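## Task

On the desk beside arm1, complete a stack whose three pieces all stay within the desk's edges, each resting on one of its long faces and sitting about centred on the piece beneath. Bottom to top: the wooden block with three small holes, then the small red wooden block, then the short square timber piece. Every other object must finish resting directly on the furniture top it currently occupies. The attempt fails if any object from a top lies on the floor without a gripper holding it, or if any object ends up inside or beneath furniture, even while gripped. A stack that stays up only because a robot supports it does not count. Release everything and withdraw the arms at the end.

## Robot and tools

Setup: three identical i2rt Big YAM arms named arm1, arm2 and arm3. Each has six revolute joints, a two-finger gripper and a wrist camera. Fixed room cameras are room_a and room_b; wrist cameras are arm1_cam_wrist, arm2_cam_wrist, arm3_cam_wrist. The hand can reach roughly 1.0 m out from the joint1 axis. Loose objects may occasionally be nudged by an outside disturbance.

Frames: there is one shared scene frame with its origin on the floor and +z upward. The "hand" is the midpoint between the fingertips; its z axis runs along the fingers and the fingers close along its y axis. Hand poses are computed from each robot's true base pose, which is never printed. Commands, however, are given only as joint angles.

execute_actions: argument "actions" is a list holding exactly one action (or empty, which moves nothing and just reports state and images). The action is an object keyed by robot name; each present robot gets a "joints" object mapping joint names to absolute target values (not offsets). Keys: joint1_rad, joint2_rad, joint3_rad, joint4_rad, joint5_rad, joint6_rad in radians, and gripper_m in metres. Any subset of robots and joints may appear; all named motions start at once and may finish at different moments. Optional "cameras": list of camera names, or "all"; omitted/null gives all, [] gives none. An unknown key, camera name or out-of-range value rejects the whole call with no motion. Example: {"arm1": {"joints": {"gripper_m": 0.05}}, "arm2": {"joints": {"joint1_rad": 0.3}}}.

Joint ranges, signs and done-tolerance:
- joint1_rad -2.879 to 2.879 (±0.045): rotates the whole arm about its base; positive is counter-clockwise viewed from above; 0 points where the base faces.
- joint2_rad 0 to 3.141 (±0.14): shoulder; 0 has the upper arm lying back roughly horizontal, increasing raises it and then tips it forward.
- joint3_rad 0 to 3.019 (±0.09): elbow; 0 is fully folded, larger opens it.
- joint4_rad -1.692 to 1.57 (±0.055): hand pitch; positive tilts fingers up.
- joint5_rad -1.57 to 1.57 (±0.03): sideways hand swing; positive toward the arm's right.
- joint6_rad -2.094 to 2.094 (±0.035): hand roll; positive is clockwise looking from behind the hand.
- gripper_m 0 to 0.093 (±0.003): fingertip gap. Grip force tops out near 50-62 N per pad, lower on some units.
With joints 1 and 6 at zero and the hand level pointing forward, the wrist camera rides above the hand looking at the fingertips. Joints move at different speeds, so the hand may sweep a wide, curved path between postures; plan intermediate postures to avoid furniture and other arms.

Unnamed joints or robots are not reset: they may still be driving toward an earlier target.

wait: {"seconds": 0 to 10}. Commands nothing new; returns state and images like an empty action.

zoom_image: {"camera": name, "region": [x0, y0, x1, y1]} in pixels of that camera's latest full image, origin top-left, at most 504 by 504 pixels. Gives a sharper crop.

finished_scene: {"scene": 1 or 2}. Ends that scene irreversibly, reports success, and presents the next task. Only call it once the stack stands by itself and the arms have released and moved away. Replying without any tool call ends all remaining scenes.

Reading results: a "pictures" line lists the cameras in image order. joint_positions are current angles. joint_status tells how each commanded motion ended: done; "off_target" (stopped short, possibly still pushing); "contact_stop" or "time_out" (target dropped and the joint holds where it stopped, except that a timed-out joint may keep a target at most 0.375, 0.375, 0.113, 0.225, 0.075, 0.3 rad from its position for joints 1-6 and keep pushing, resuming if cleared); "not_followed" with a "joint command not followed" line and usually a "cause:" line, meaning a self/arm-collision check blocked that arm's joint targets (the gripper part still runs) and the arm may retry them on later actions. on_its_own lists uncommanded activity; "held at" gives the held target, not the actual angle. Joint torques are total drive output per arm joint, with per-unit offset, scale and noise; friction can mimic or mask load. A loaded joint may slowly sag. Very small target changes may produce no motion. If a call reports a stop, later motion calls in that same reply are skipped.

Hazards: the arms do not stop on contact and can push hard; to relieve a push, command the joint to its reported position. Sustained pushing or holding heats motors: a MOTOR HOT line appears from 85 °C, and at 100 °C that arm's motors and gripper go limp (OVER-TEMPERATURE FAULT), dropping whatever it holds; affected keys then read "limit_stop_at_motor_heat" and must be re-sent. Some heat persists into the next scene. The robot keeps its last command while you are composing a reply. Never press two arms together hard; this fails the run, and heavy hits may too. The collision check can react late and ignores fingers, gripper housings and wrist cameras. Avoid drops, slips, slams, knocking things off tops onto the floor, and poking any object inside or under furniture.

Each tool is called by a JSON object that holds its "op" and its "data".

## Session

I'll start by looking at the scene.

{"op": "execute_actions", "data": {"actions": []}}

Scene clock: 0.00 s.
Joint torques (N m, as the arm reports them, + toward a larger angle): no reading
arm1.joint_positions: joint1_rad=-0.604 joint2_rad=+0.426 joint3_rad=+1.386 joint4_rad=-1.326 joint5_rad=-0.014 joint6_rad=+0.583 gripper_m=+0.095
arm1.joint_status: not commanded
arm1.hand: x=+1.2469 y=+0.1205 z=+1.3986 quat_wxyz=(-0.392, +0.185, -0.800, -0.415) (m; scene frame)
arm2.joint_positions: joint1_rad=+0.716 joint2_rad=+0.467 joint3_rad=+1.665 joint4_rad=-1.190 joint5_rad=+0.282 joint6_rad=-0.741 gripper_m=+0.094
arm2.joint_status: not commanded
arm2.hand: x=+0.0018 y=-0.0149 z=+1.6100 quat_wxyz=(-0.572, +0.694, -0.147, -0.412) (m; scene frame)
arm3.joint_positions: joint1_rad=-0.565 joint2_rad=+0.411 joint3_rad=+1.638 joint4_rad=-1.359 joint5_rad=-0.124 joint6_rad=+0.668 gripper_m=+0.095
arm3.joint_status: not commanded
arm3.hand: x=-1.2333 y=+0.0647 z=+1.5200 quat_wxyz=(-0.484, -0.744, -0.105, +0.448) (m; scene frame)
pictures: arm1_cam_wrist, arm2_cam_wrist, arm3_cam_wrist, room_a, room_b
Images, in order (width x height): arm1_cam_wrist 616x616, arm2_cam_wrist 616x616, arm3_cam_wrist 616x616, room_a 504x504, room_b 504x504.

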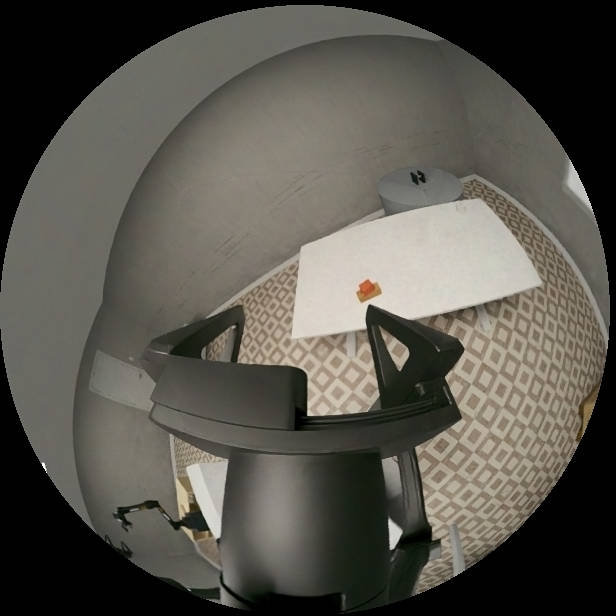

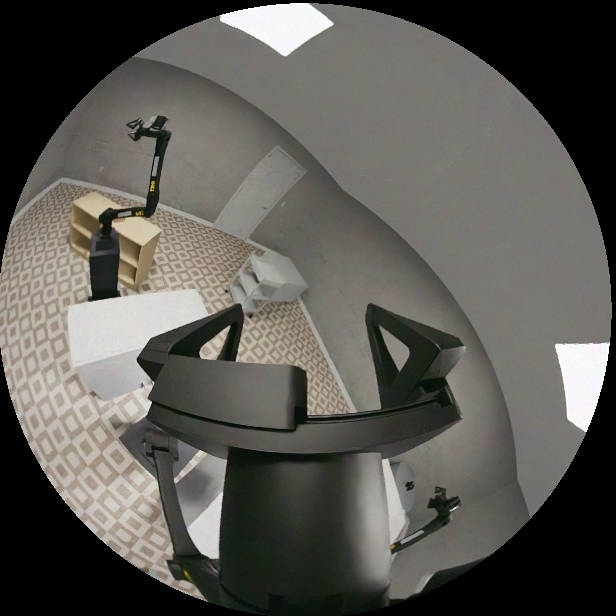

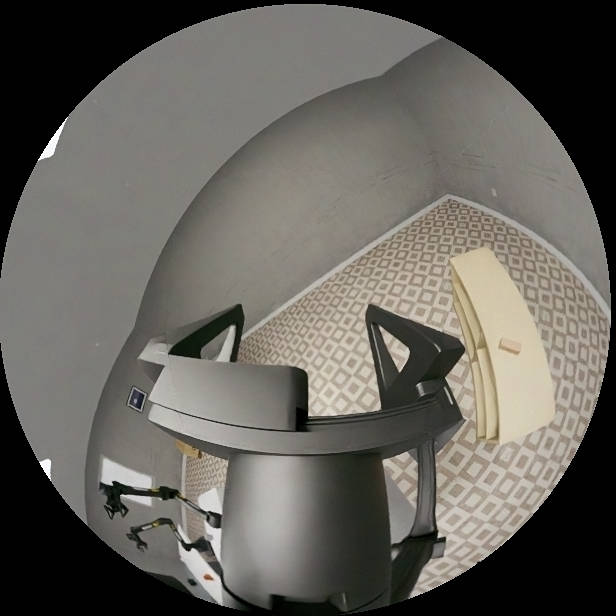

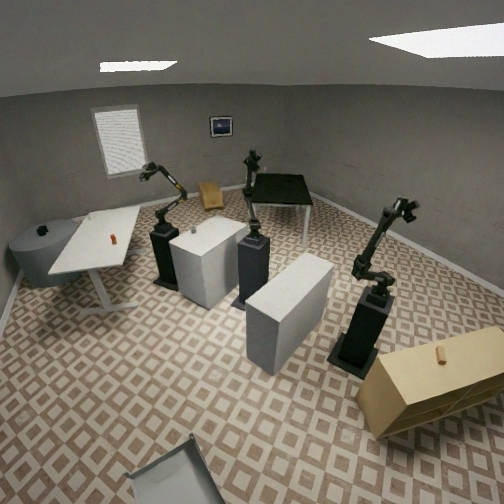

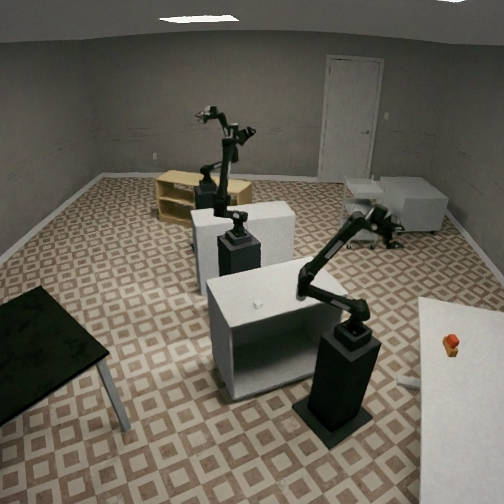

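{"op": "zoom_image", "data": {"camera": "room_b", "region": [400, 300, 504, 400]}}

{"op": "zoom_image", "data": {"camera": "arm1_cam_wrist", "region": [320, 250, 420, 330]}}

{"op": "zoom_image", "data": {"camera": "room_a", "region": [340, 280, 504, 444]}}

Region (400, 300, 504, 400) of room_b's 504x504 image, scaled by 4.846, with more detail than that image has; it fills the top 485 rows of this view, and the rest is white.

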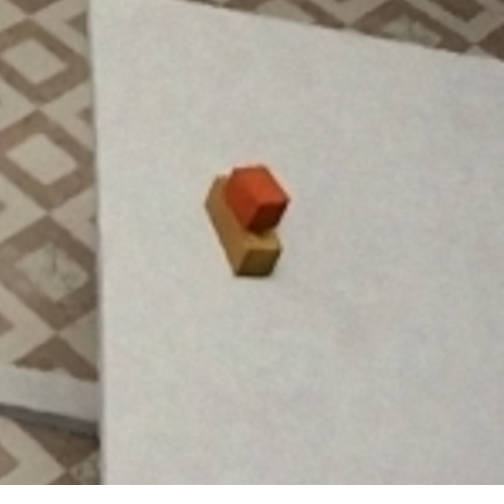

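Region (320, 250, 420, 330) of arm1_cam_wrist's 616x616 image, scaled by 5.040, with more detail than that image has; it fills the top 403 rows of this view, and the rest is white.

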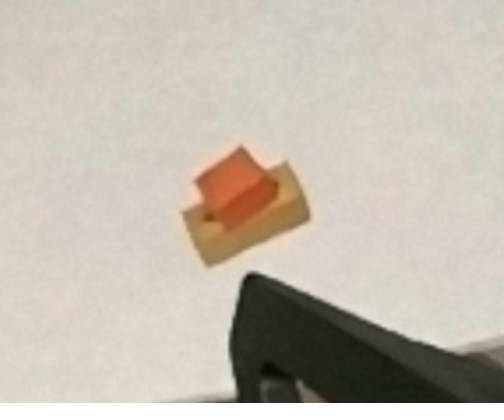

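Region (340, 280, 504, 444) of room_a's 504x504 image, scaled by 3.073, with more detail than that image has.

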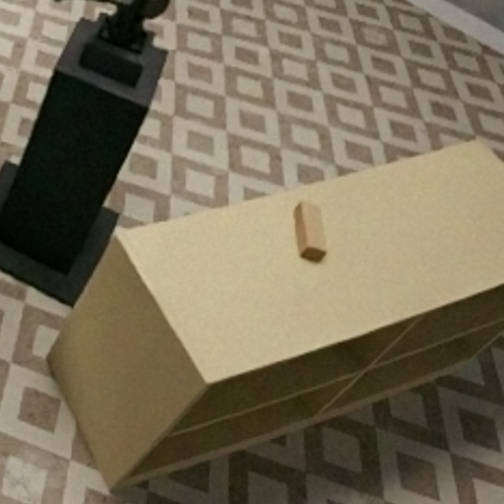

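{"op": "execute_actions", "data": {"actions": [{"arm3": {"joints": {"joint1_rad": -1.4, "joint2_rad": 1.6, "joint3_rad": 1.5, "joint4_rad": -1.3, "joint5_rad": 0, "joint6_rad": 0}}, "arm1": {"joints": {"joint1_rad": -1.3, "joint2_rad": 1.6, "joint3_rad": 1.5, "joint4_rad": -1.3, "joint5_rad": 0, "joint6_rad": 0}}, "arm2": {"joints": {"joint1_rad": 1.59, "joint2_rad": 1.2, "joint3_rad": 1.2, "joint4_rad": -1.2, "joint5_rad": 0, "joint6_rad": 0}}}]}}

Scene clock: 7.13 s.
Joint torques (N m, as the arm reports them, + toward a larger angle): arm1=[ -2.31 -13.57  10.94   1.67   0.12  -0.03] | arm2=[-1.03 -6.32 12.68  0.64 -0.02  0.14] | arm3=[  0.15 -15.66  11.21   0.71   0.18  -0.04]
arm1.joint_positions: joint1_rad=-1.301 joint2_rad=+1.608 joint3_rad=+1.478 joint4_rad=-1.311 joint5_rad=-0.001 joint6_rad=+0.008 gripper_m=+0.095
arm1.joint_status: all done
arm1.hand: x=+1.6581 y=+0.1574 z=+1.0409 quat_wxyz=(-0.068, +0.160, -0.985, -0.015) (m; scene frame)
arm2.joint_positions: joint1_rad=+1.590 joint2_rad=+1.210 joint3_rad=+1.168 joint4_rad=-1.196 joint5_rad=+0.002 joint6_rad=-0.015 gripper_m=+0.094
arm2.joint_status: all done
arm2.hand: x=-0.3873 y=-0.1217 z=+1.1512 quat_wxyz=(+0.004, +0.986, +0.006, -0.164) (m; scene frame)
arm3.joint_positions: joint1_rad=-1.406 joint2_rad=+1.601 joint3_rad=+1.492 joint4_rad=-1.306 joint5_rad=-0.001 joint6_rad=+0.009 gripper_m=+0.095
arm3.joint_status: all done
arm3.hand: x=-1.7189 y=+0.1342 z=+1.0711 quat_wxyz=(+0.000, -0.997, +0.005, +0.078) (m; scene frame)
pictures: arm1_cam_wrist, arm2_cam_wrist, arm3_cam_wrist, room_a, room_b
Images, in order (width x height): arm1_cam_wrist 616x616, arm2_cam_wrist 616x616, arm3_cam_wrist 616x616, room_a 504x504, room_b 504x504.

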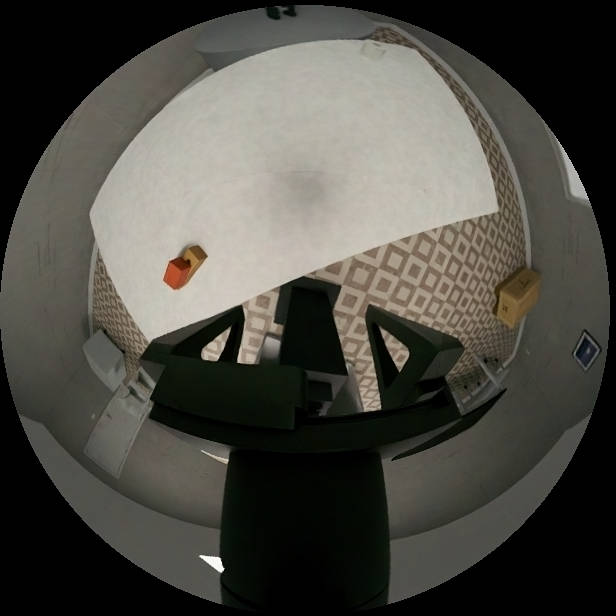

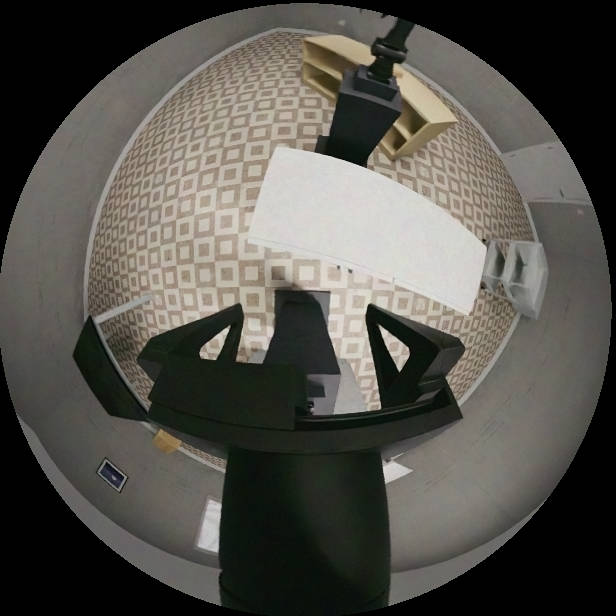

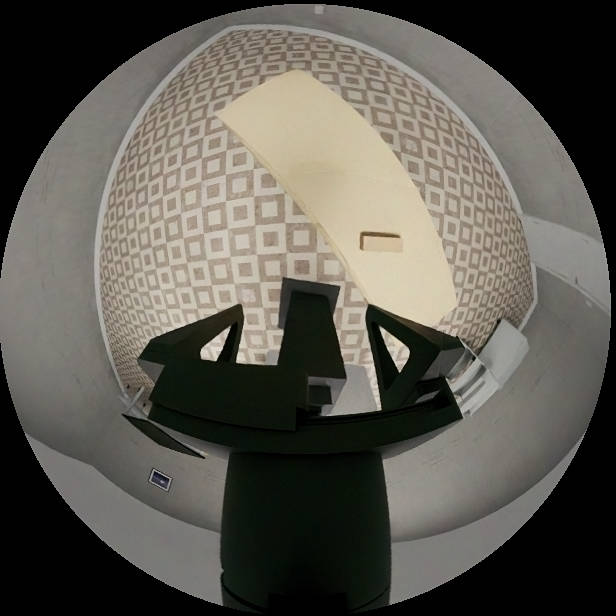

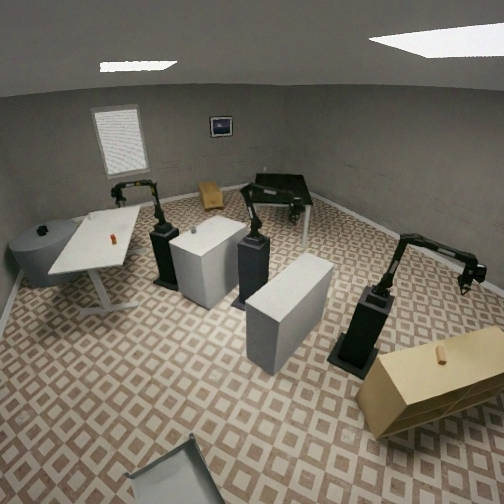

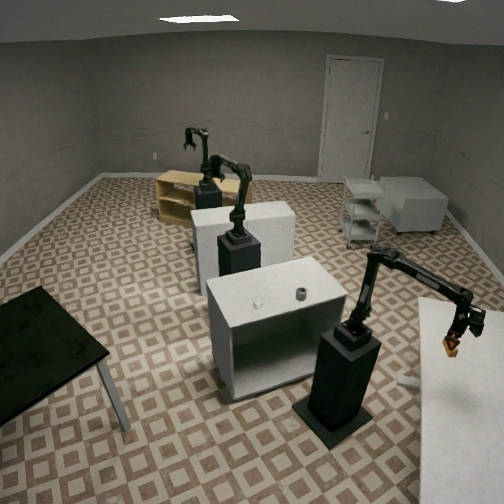

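{"op": "execute_actions", "data": {"actions": [{"arm3": {"joints": {"joint1_rad": -1.854, "joint2_rad": 1.75, "joint3_rad": 1.3, "joint4_rad": -1.12, "joint5_rad": 0, "joint6_rad": 0}}, "arm1": {"joints": {"joint1_rad": -0.75, "joint2_rad": 1.75, "joint3_rad": 1.5, "joint4_rad": -1.32, "joint5_rad": 0, "joint6_rad": 0}}, "arm2": {"joints": {"joint1_rad": 1.2, "joint2_rad": 1.9, "joint3_rad": 1.9, "joint4_rad": -1.57, "joint5_rad": 0, "joint6_rad": 0}}}]}}

Scene clock: 14.10 s.
Joint torques (N m, as the arm reports them, + toward a larger angle): arm1=[ -2.19 -15.02  10.46   0.26   0.14   0.02] | arm2=[  0.05 -16.08  14.73  -0.22   0.02   0.13] | arm3=[ -0.29 -18.48  10.1    0.53   0.12  -0.02]
arm1.joint_positions: joint1_rad=-0.740 joint2_rad=+1.762 joint3_rad=+1.478 joint4_rad=-1.311 joint5_rad=-0.002 joint6_rad=+0.005 gripper_m=+0.095
arm1.joint_status: all done
arm1.hand: x=+1.4998 y=+0.3967 z=+0.9653 quat_wxyz=(+0.007, +0.428, -0.904, +0.002) (m; scene frame)
arm2.joint_positions: joint1_rad=+1.190 joint2_rad=+1.922 joint3_rad=+1.833 joint4_rad=-1.562 joint5_rad=+0.001 joint6_rad=-0.013 gripper_m=+0.094
arm2.joint_status: all done
arm2.hand: x=-0.5044 y=+0.1014 z=+1.0713 quat_wxyz=(+0.013, +0.980, -0.192, +0.043) (m; scene frame)
arm3.joint_positions: joint1_rad=-1.854 joint2_rad=+1.769 joint3_rad=+1.288 joint4_rad=-1.131 joint5_rad=+0.001 joint6_rad=+0.007 gripper_m=+0.095
arm3.joint_status: all done
arm3.hand: x=-1.6421 y=+0.3473 z=+0.9143 quat_wxyz=(-0.004, -0.974, +0.226, -0.020) (m; scene frame)
pictures: arm1_cam_wrist, arm2_cam_wrist, arm3_cam_wrist, room_a, room_b
Images, in order (width x height): arm1_cam_wrist 616x616, arm2_cam_wrist 616x616, arm3_cam_wrist 616x616, room_a 504x504, room_b 504x504.

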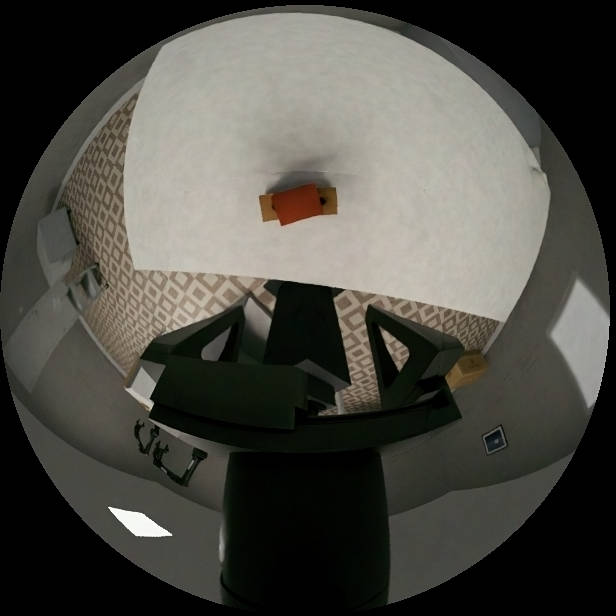

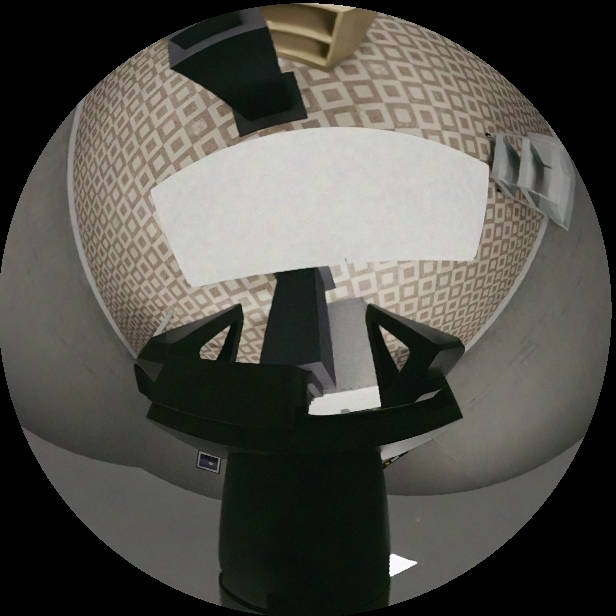

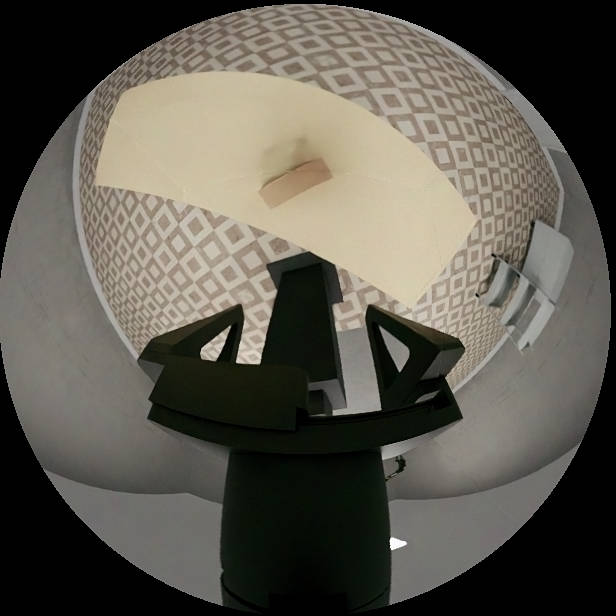

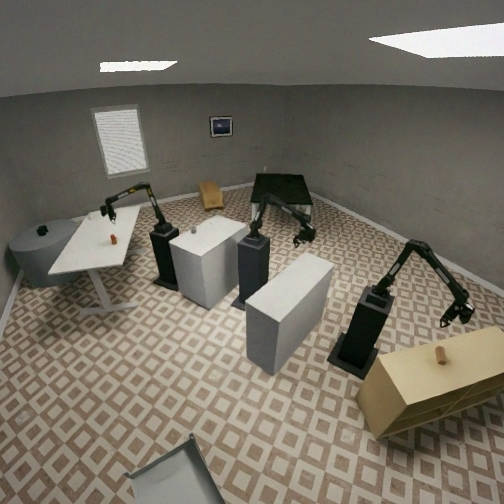

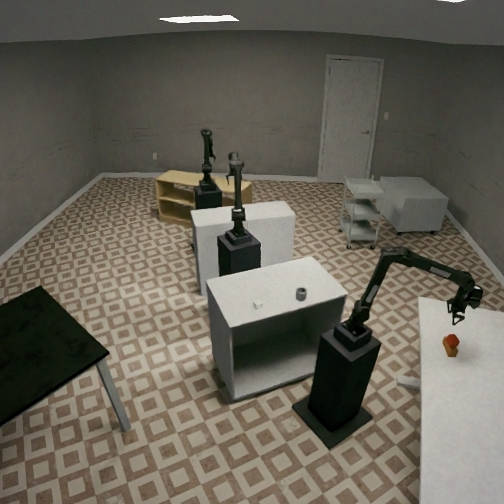

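{"op": "zoom_image", "data": {"camera": "arm3_cam_wrist", "region": [230, 120, 370, 240]}}

{"op": "zoom_image", "data": {"camera": "arm1_cam_wrist", "region": [230, 150, 370, 270]}}

Region (230, 120, 370, 240) of arm3_cam_wrist's 616x616 image, scaled by 3.600, with more detail than that image has; it fills the top 432 rows of this view, and the rest is white.

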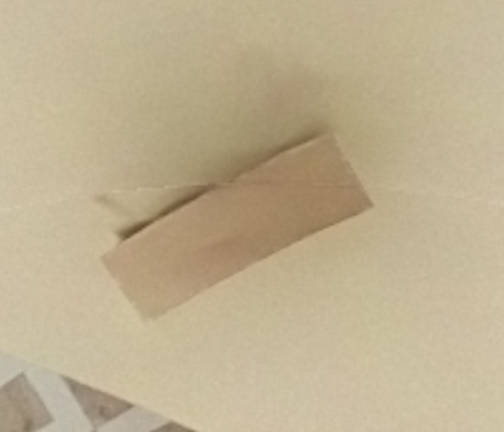

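Region (230, 150, 370, 270) of arm1_cam_wrist's 616x616 image, scaled by 3.600, with more detail than that image has; it fills the top 432 rows of this view, and the rest is white.

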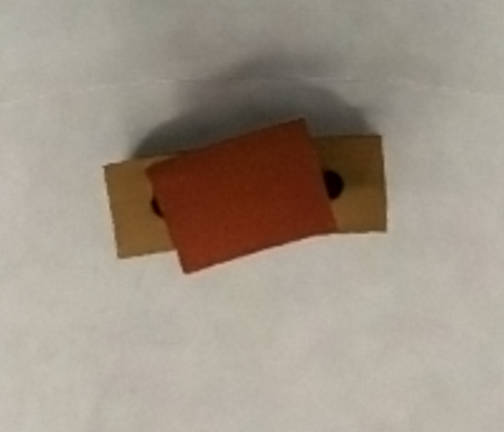

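{"op": "execute_actions", "data": {"actions": [{"arm3": {"joints": {"joint1_rad": -1.825, "joint2_rad": 2.03, "joint3_rad": 1.31, "joint4_rad": -0.815, "joint5_rad": 0, "joint6_rad": 1.07}}, "arm2": {"joints": {"joint1_rad": 1.6, "joint2_rad": 1.9, "joint3_rad": 1.65, "joint4_rad": -1.27, "joint5_rad": 0, "joint6_rad": 0}}, "arm1": {"joints": {"joint1_rad": -0.72, "joint2_rad": 1.9, "joint3_rad": 1.55, "joint4_rad": -1.19, "joint5_rad": 0, "joint6_rad": 0}}}]}}

Scene clock: 29.03 s.
Joint torques (N m, as the arm reports them, + toward a larger angle): arm1=[ -0.7  -16.81  10.55   1.45   0.18   0.  ] | arm2=[ -0.78 -15.64   9.18   0.68   0.11   0.12] | arm3=[ -0.4  -21.14   9.31   0.64   0.2    0.14]
arm1.joint_positions: joint1_rad=-0.732 joint2_rad=+1.915 joint3_rad=+1.523 joint4_rad=-1.206 joint5_rad=-0.002 joint6_rad=+0.005 gripper_m=+0.095
arm1.joint_status: all done
arm1.hand: x=+1.5212 y=+0.4304 z=+0.9021 quat_wxyz=(+0.007, +0.432, -0.902, +0.003) (m; scene frame)
arm2.joint_positions: joint1_rad=+1.599 joint2_rad=+1.915 joint3_rad=+1.649 joint4_rad=-1.280 joint5_rad=-0.001 joint6_rad=-0.012 gripper_m=+0.094
arm2.joint_status: all done
arm2.hand: x=-0.5614 y=-0.1293 z=+1.0079 quat_wxyz=(+0.007, +1.000, +0.010, -0.010) (m; scene frame)
arm3.joint_positions: joint1_rad=-1.826 joint2_rad=+2.051 joint3_rad=+1.288 joint4_rad=-0.828 joint5_rad=+0.001 joint6_rad=+1.061 gripper_m=+0.095
arm3.joint_status: all done
arm3.hand: x=-1.6815 y=+0.3495 z=+0.7737 quat_wxyz=(+0.004, -0.738, +0.675, -0.009) (m; scene frame)
pictures: arm1_cam_wrist, arm2_cam_wrist, arm3_cam_wrist, room_a, room_b
Images, in order (width x height): arm1_cam_wrist 616x616, arm2_cam_wrist 616x616, arm3_cam_wrist 616x616, room_a 504x504, room_b 504x504.

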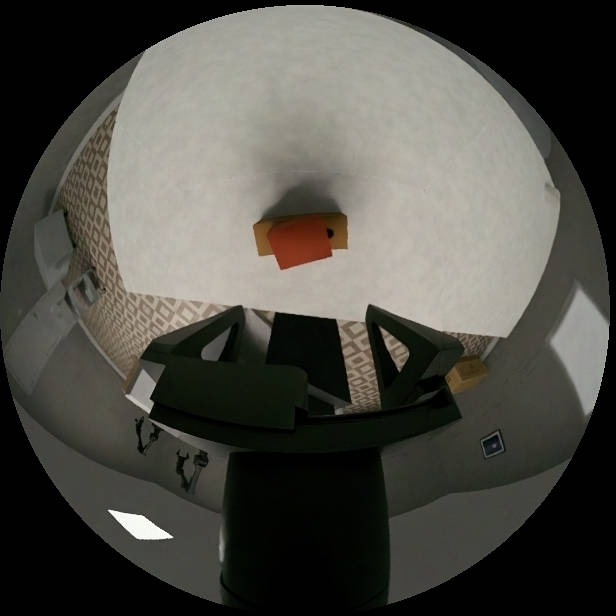

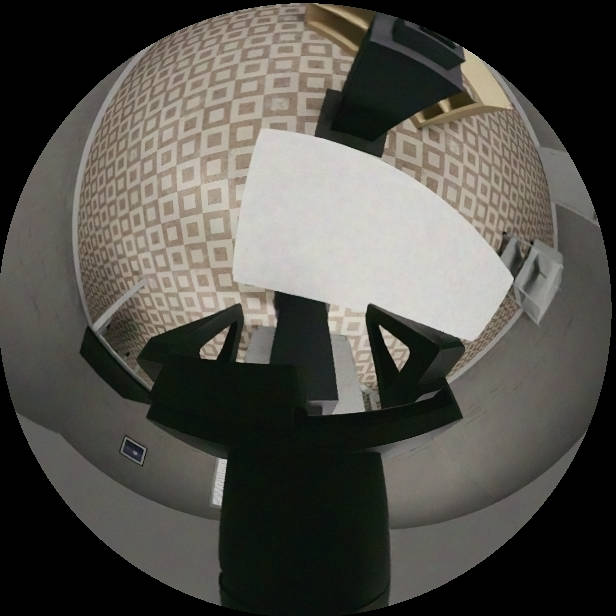

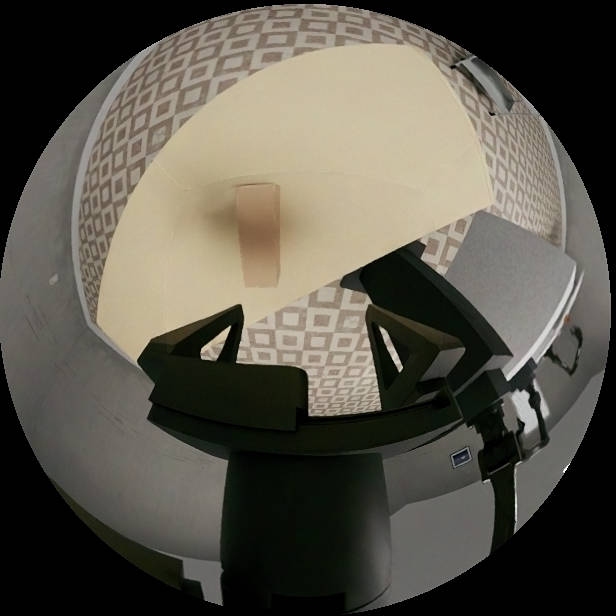

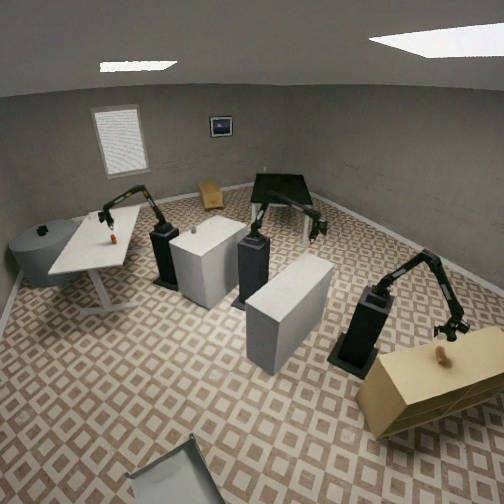

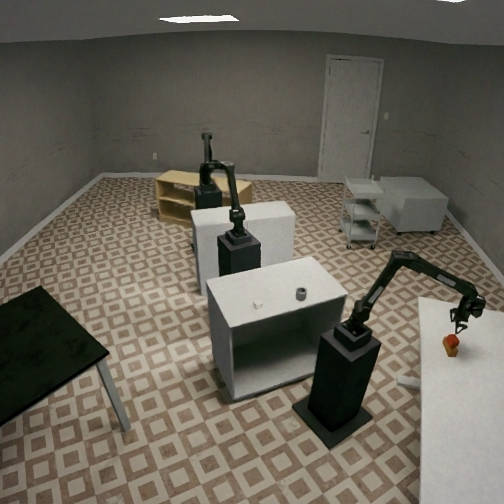

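{"op": "zoom_image", "data": {"camera": "arm3_cam_wrist", "region": [200, 160, 380, 330]}}

{"op": "zoom_image", "data": {"camera": "room_a", "region": [390, 280, 504, 394]}}

Region (200, 160, 380, 330) of arm3_cam_wrist's 616x616 image, scaled by 2.800, with more detail than that image has.

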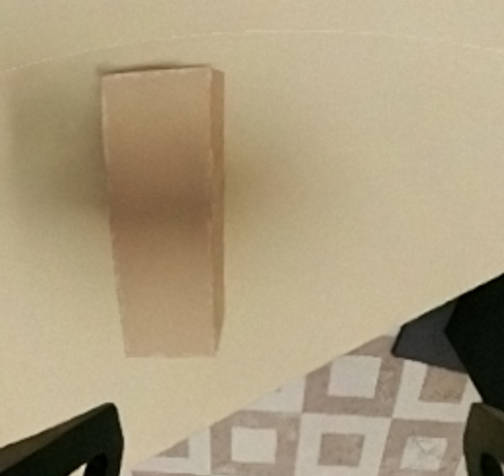

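Region (390, 280, 504, 394) of room_a's 504x504 image, scaled by 4.421, with more detail than that image has.

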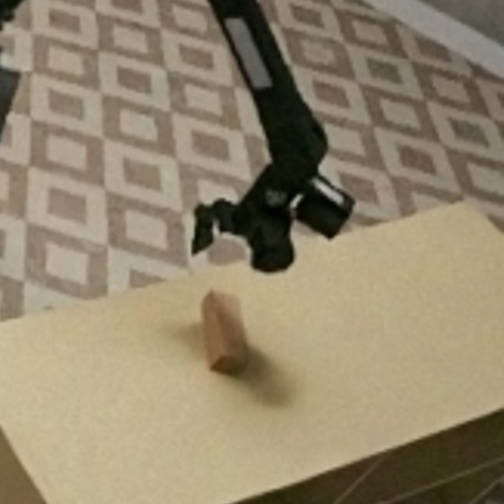

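{"op": "zoom_image", "data": {"camera": "arm1_cam_wrist", "region": [240, 190, 360, 290]}}

{"op": "zoom_image", "data": {"camera": "arm2_cam_wrist", "region": [200, 100, 540, 360]}}

Region (240, 190, 360, 290) of arm1_cam_wrist's 616x616 image, scaled by 4.200, with more detail than that image has.

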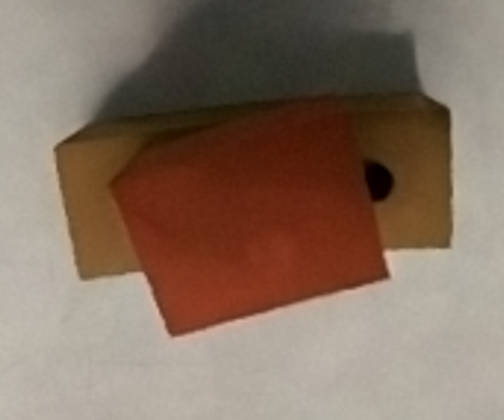

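Region (200, 100, 540, 360) of arm2_cam_wrist's 616x616 image, scaled by 1.482, with more detail than that image has; it fills the top 385 rows of this view, and the rest is white.

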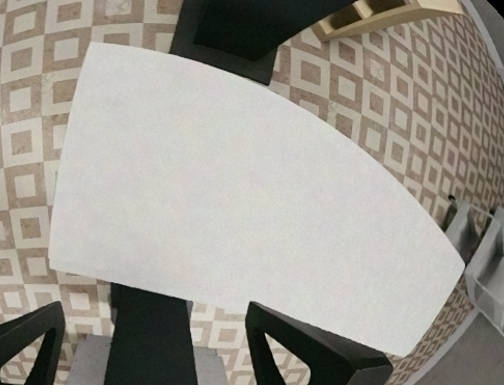

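{"op": "execute_actions", "data": {"actions": [{"arm3": {"joints": {"joint1_rad": -1.808, "joint2_rad": 2.265, "joint3_rad": 1.512, "joint4_rad": -0.763, "joint5_rad": 0, "joint6_rad": 1.137}}, "arm2": {"joints": {"joint1_rad": 1.348, "joint2_rad": 1.0, "joint3_rad": 1.2, "joint4_rad": -1.6, "joint5_rad": 0, "joint6_rad": 1.05}}, "arm1": {"joints": {"joint1_rad": 1.5, "joint2_rad": 1.7, "joint3_rad": 1.62, "joint4_rad": -1.45, "joint5_rad": 0, "joint6_rad": 0}}}], "cameras": ["arm1_cam_wrist", "arm3_cam_wrist", "room_a"]}}

Scene clock: 44.73 s.
Joint torques (N m, as the arm reports them, + toward a larger angle): arm1=[ -2.16 -15.24   9.92   0.07   0.13   0.  ] | arm2=[-0.41 -1.76  9.18  0.36  0.13  0.12] | arm3=[  0.11 -22.12   9.89   0.38   0.18   0.16]
arm1.joint_positions: joint1_rad=+1.506 joint2_rad=+1.717 joint3_rad=+1.607 joint4_rad=-1.434 joint5_rad=-0.001 joint6_rad=+0.005 gripper_m=+0.095
arm1.joint_status: all done
arm1.hand: x=+0.6412 y=-0.0059 z=+1.0267 quat_wxyz=(-0.004, +1.000, -0.005, -0.009) (m; scene frame)
arm2.joint_positions: joint1_rad=+1.341 joint2_rad=+0.993 joint3_rad=+1.205 joint4_rad=-1.596 joint5_rad=+0.001 joint6_rad=+1.035 gripper_m=+0.094
arm2.joint_status: all done
arm2.hand: x=-0.2560 y=-0.0498 z=+1.2140 quat_wxyz=(+0.039, +0.797, -0.597, -0.081) (m; scene frame)
arm3.joint_positions: joint1_rad=-1.812 joint2_rad=+2.267 joint3_rad=+1.484 joint4_rad=-0.767 joint5_rad=+0.001 joint6_rad=+1.128 gripper_m=+0.095
arm3.joint_status: all done
arm3.hand: x=-1.7435 y=+0.3687 z=+0.7106 quat_wxyz=(-0.003, -0.719, +0.695, +0.010) (m; scene frame)
pictures: arm1_cam_wrist, arm3_cam_wrist, room_a
Images, in order (width x height): arm1_cam_wrist 616x616, arm3_cam_wrist 616x616, room_a 504x504.

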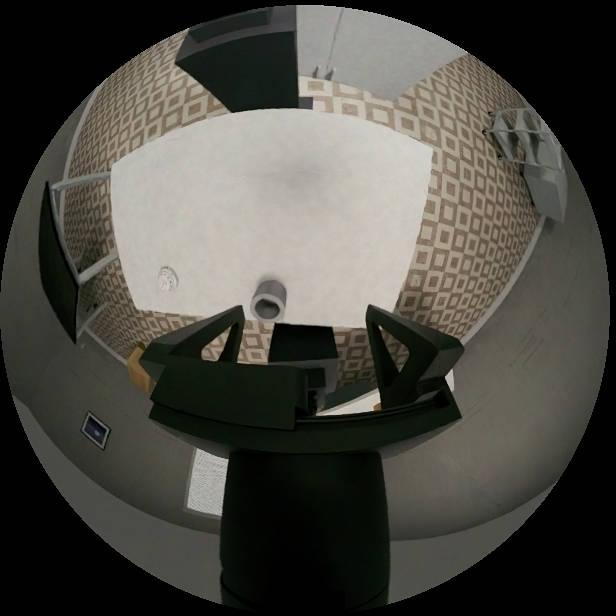

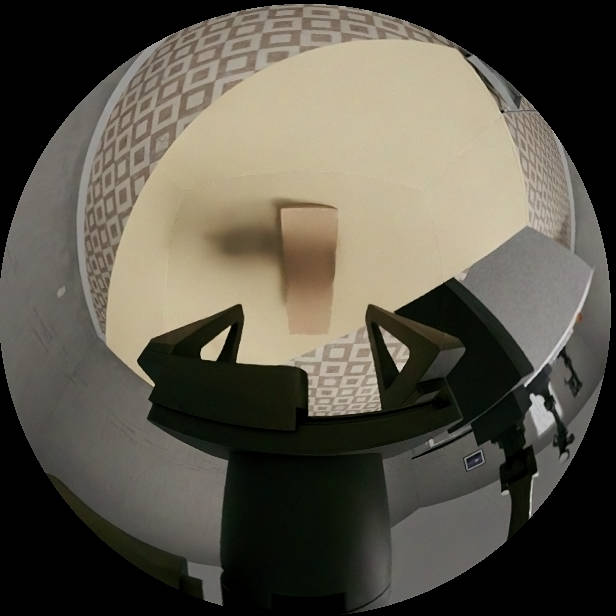

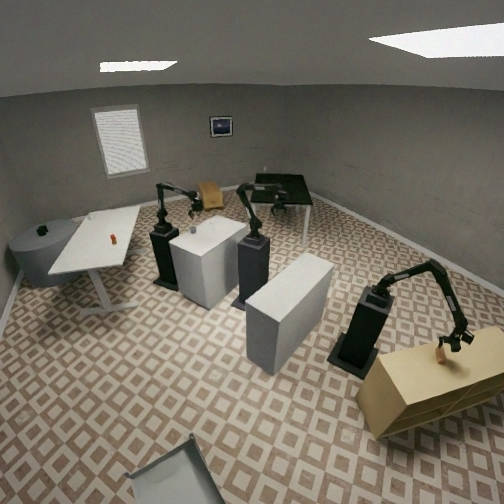

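{"op": "zoom_image", "data": {"camera": "arm3_cam_wrist", "region": [220, 180, 390, 350]}}

{"op": "zoom_image", "data": {"camera": "arm1_cam_wrist", "region": [90, 90, 460, 350]}}

Region (220, 180, 390, 350) of arm3_cam_wrist's 616x616 image, scaled by 2.965, with more detail than that image has.

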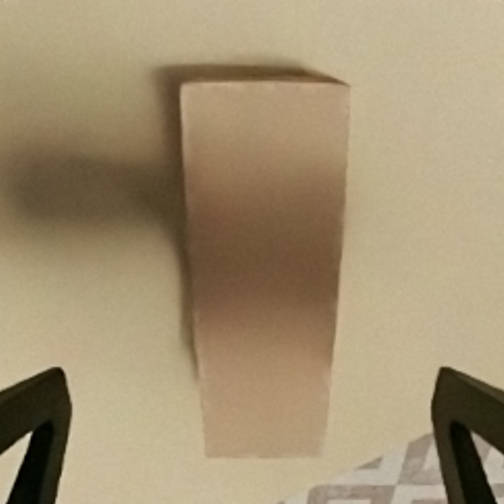

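Region (90, 90, 460, 350) of arm1_cam_wrist's 616x616 image, scaled by 1.362, with more detail than that image has; it fills the top 354 rows of this view, and the rest is white.

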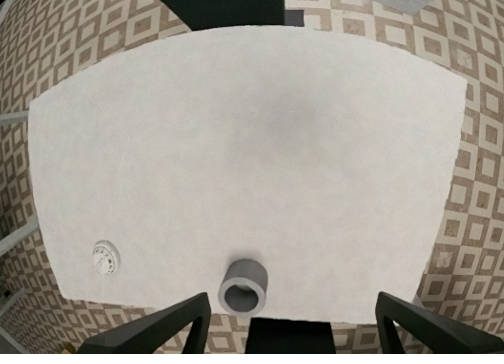

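{"op": "execute_actions", "data": {"actions": [{"arm3": {"joints": {"joint1_rad": -1.798, "joint2_rad": 2.43, "joint3_rad": 1.545, "joint4_rad": -0.645}}, "arm1": {"joints": {"joint2_rad": 1.9, "joint3_rad": 1.7, "joint4_rad": -1.34}}}], "cameras": ["arm1_cam_wrist", "arm3_cam_wrist", "room_a"]}}

Scene clock: 48.50 s.
Joint torques (N m, as the arm reports them, + toward a larger angle): arm1=[ -1.34 -17.77  10.58   1.42   0.15   0.04] | arm2=[-0.4  -1.64  9.19  0.38  0.13  0.13] | arm3=[  0.33 -16.53   8.3    1.09   0.02   0.13]
arm1.joint_positions: joint1_rad=+1.506 joint2_rad=+1.914 joint3_rad=+1.677 joint4_rad=-1.355 joint5_rad=-0.001 joint6_rad=+0.005 gripper_m=+0.095
arm1.joint_status: all done
arm1.hand: x=+0.5928 y=-0.0050 z=+0.9478 quat_wxyz=(-0.004, +1.000, -0.005, +0.014) (m; scene frame)
arm2.joint_positions: joint1_rad=+1.341 joint2_rad=+0.993 joint3_rad=+1.205 joint4_rad=-1.596 joint5_rad=+0.001 joint6_rad=+1.035 gripper_m=+0.094
arm2.joint_status: not commanded
arm2.hand: x=-0.2560 y=-0.0498 z=+1.2140 quat_wxyz=(+0.039, +0.797, -0.597, -0.081) (m; scene frame)
arm3.joint_positions: joint1_rad=-1.802 joint2_rad=+2.363 joint3_rad=+1.531 joint4_rad=-0.669 joint5_rad=+0.005 joint6_rad=+1.131 gripper_m=+0.095
arm3.joint_status: all done
arm3.hand: x=-1.7649 y=+0.3722 z=+0.6690 quat_wxyz=(-0.010, -0.721, +0.692, +0.034) (m; scene frame)
pictures: arm1_cam_wrist, arm3_cam_wrist, room_a
Images, in order (width x height): arm1_cam_wrist 616x616, arm3_cam_wrist 616x616, room_a 504x504.

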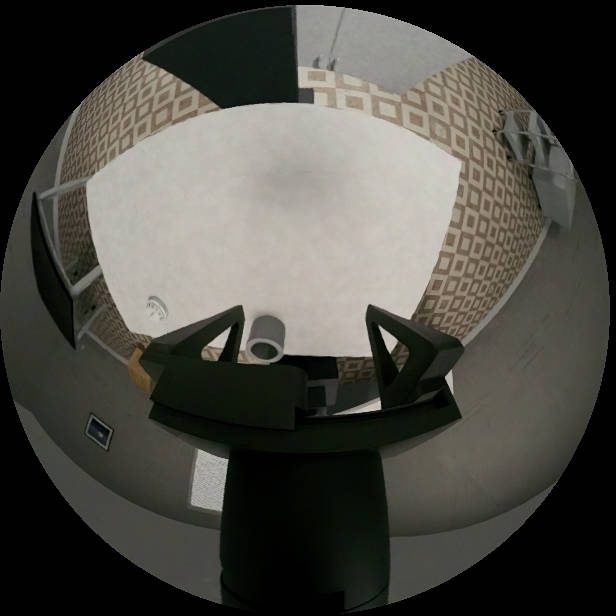

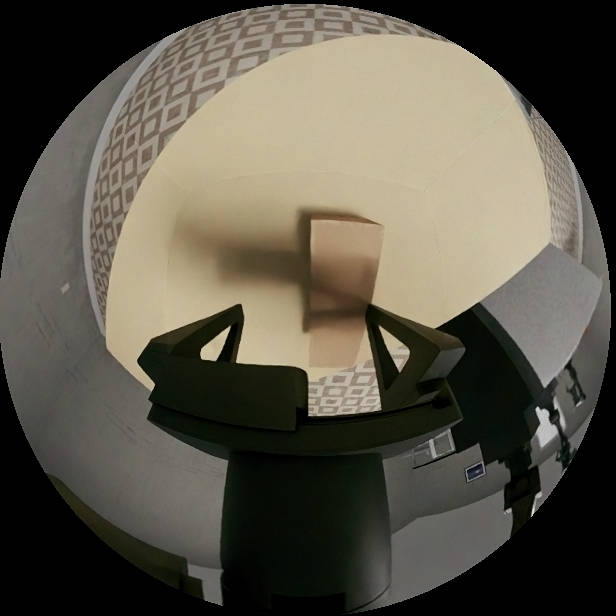

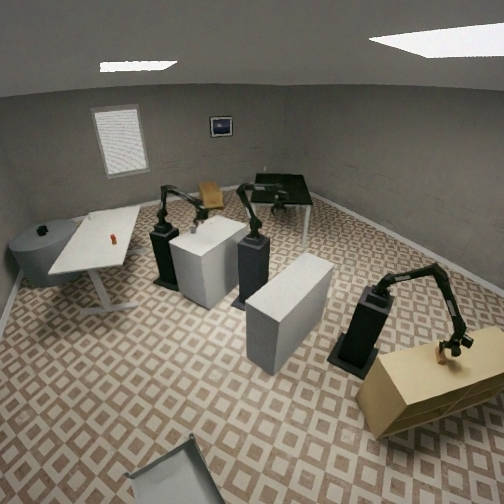

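{"op": "execute_actions", "data": {"actions": [{"arm3": {"joints": {"joint2_rad": 2.28, "joint3_rad": 1.49, "joint4_rad": -0.65}}}], "cameras": ["arm3_cam_wrist", "arm1_cam_wrist"]}}

Scene clock: 50.83 s.
Joint torques (N m, as the arm reports them, + toward a larger angle): arm1=[ -2.61 -16.65  10.59   1.37   0.13  -0.03] | arm2=[-0.41 -1.67  9.19  0.37  0.13  0.12] | arm3=[  0.02 -23.63   7.34   0.65   0.1    0.11]
arm1.joint_positions: joint1_rad=+1.506 joint2_rad=+1.914 joint3_rad=+1.677 joint4_rad=-1.355 joint5_rad=-0.001 joint6_rad=+0.005 gripper_m=+0.095
arm1.joint_status: not commanded
arm1.hand: x=+0.5928 y=-0.0050 z=+0.9478 quat_wxyz=(-0.004, +1.000, -0.005, +0.014) (m; scene frame)
arm2.joint_positions: joint1_rad=+1.341 joint2_rad=+0.993 joint3_rad=+1.205 joint4_rad=-1.596 joint5_rad=+0.001 joint6_rad=+1.035 gripper_m=+0.094
arm2.joint_status: not commanded
arm2.hand: x=-0.2560 y=-0.0498 z=+1.2140 quat_wxyz=(+0.039, +0.797, -0.597, -0.081) (m; scene frame)
arm3.joint_positions: joint1_rad=-1.802 joint2_rad=+2.296 joint3_rad=+1.489 joint4_rad=-0.660 joint5_rad=+0.003 joint6_rad=+1.131 gripper_m=+0.095
arm3.joint_status: all done
arm3.hand: x=-1.7650 y=+0.3715 z=+0.6967 quat_wxyz=(-0.017, -0.721, +0.691, +0.049) (m; scene frame)
pictures: arm1_cam_wrist, arm3_cam_wrist
Images, in order (width x height): arm1_cam_wrist 616x616, arm3_cam_wrist 616x616.

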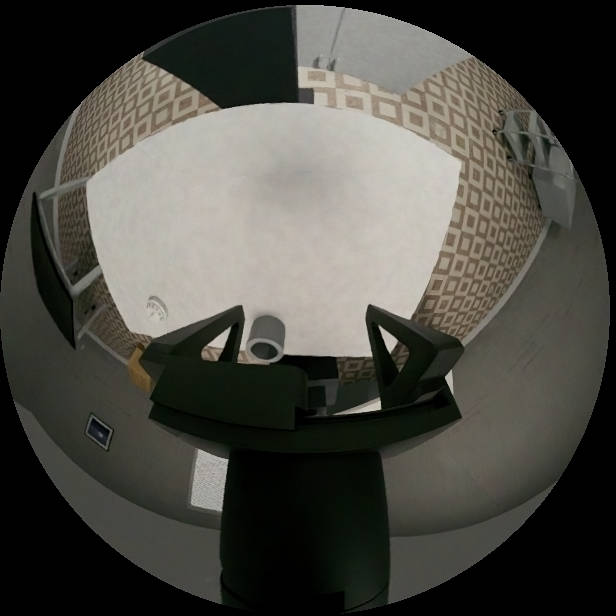

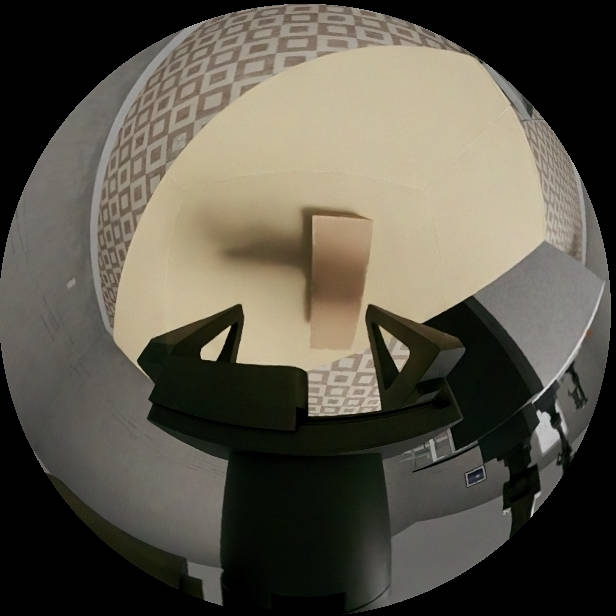

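{"op": "execute_actions", "data": {"actions": [{"arm3": {"joints": {"joint2_rad": 2.375, "joint3_rad": 1.475, "joint4_rad": -0.66}}}], "cameras": ["arm3_cam_wrist", "arm1_cam_wrist"]}}

Scene clock: 52.27 s.
Joint torques (N m, as the arm reports them, + toward a larger angle): arm1=[ -2.22 -17.3   10.53   1.45   0.12  -0.01] | arm2=[-0.45 -1.71  9.19  0.37  0.13  0.13] | arm3=[  0.17 -21.4    6.44   0.25   0.1    0.11]
arm1.joint_positions: joint1_rad=+1.506 joint2_rad=+1.914 joint3_rad=+1.677 joint4_rad=-1.355 joint5_rad=-0.001 joint6_rad=+0.005 gripper_m=+0.095
arm1.joint_status: not commanded
arm1.hand: x=+0.5928 y=-0.0050 z=+0.9478 quat_wxyz=(-0.004, +1.000, -0.005, +0.014) (m; scene frame)
arm2.joint_positions: joint1_rad=+1.341 joint2_rad=+0.993 joint3_rad=+1.205 joint4_rad=-1.596 joint5_rad=+0.001 joint6_rad=+1.035 gripper_m=+0.094
arm2.joint_status: not commanded
arm2.hand: x=-0.2560 y=-0.0498 z=+1.2140 quat_wxyz=(+0.039, +0.797, -0.597, -0.081) (m; scene frame)
arm3.joint_positions: joint1_rad=-1.802 joint2_rad=+2.368 joint3_rad=+1.474 joint4_rad=-0.660 joint5_rad=+0.003 joint6_rad=+1.131 gripper_m=+0.095
arm3.joint_status: all done
arm3.hand: x=-1.7375 y=+0.3599 z=+0.6511 quat_wxyz=(-0.002, -0.722, +0.692, +0.008) (m; scene frame)
pictures: arm1_cam_wrist, arm3_cam_wrist
Images, in order (width x height): arm1_cam_wrist 616x616, arm3_cam_wrist 616x616.

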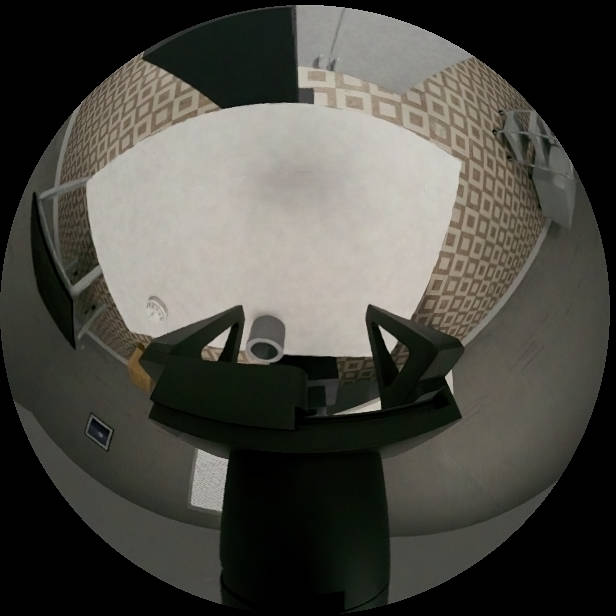

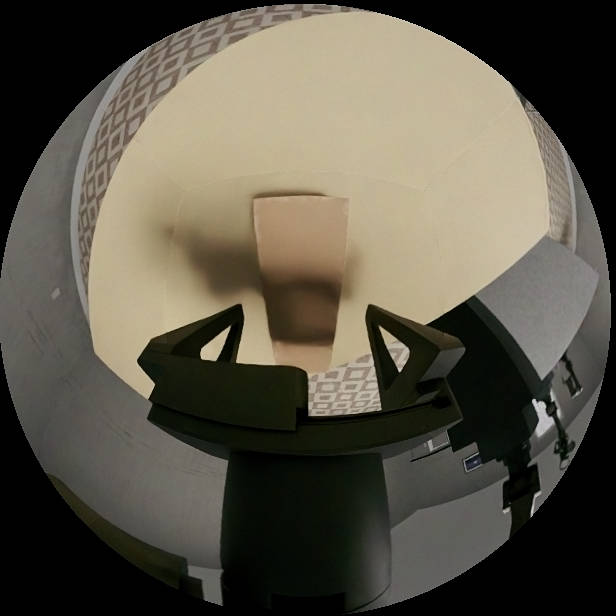

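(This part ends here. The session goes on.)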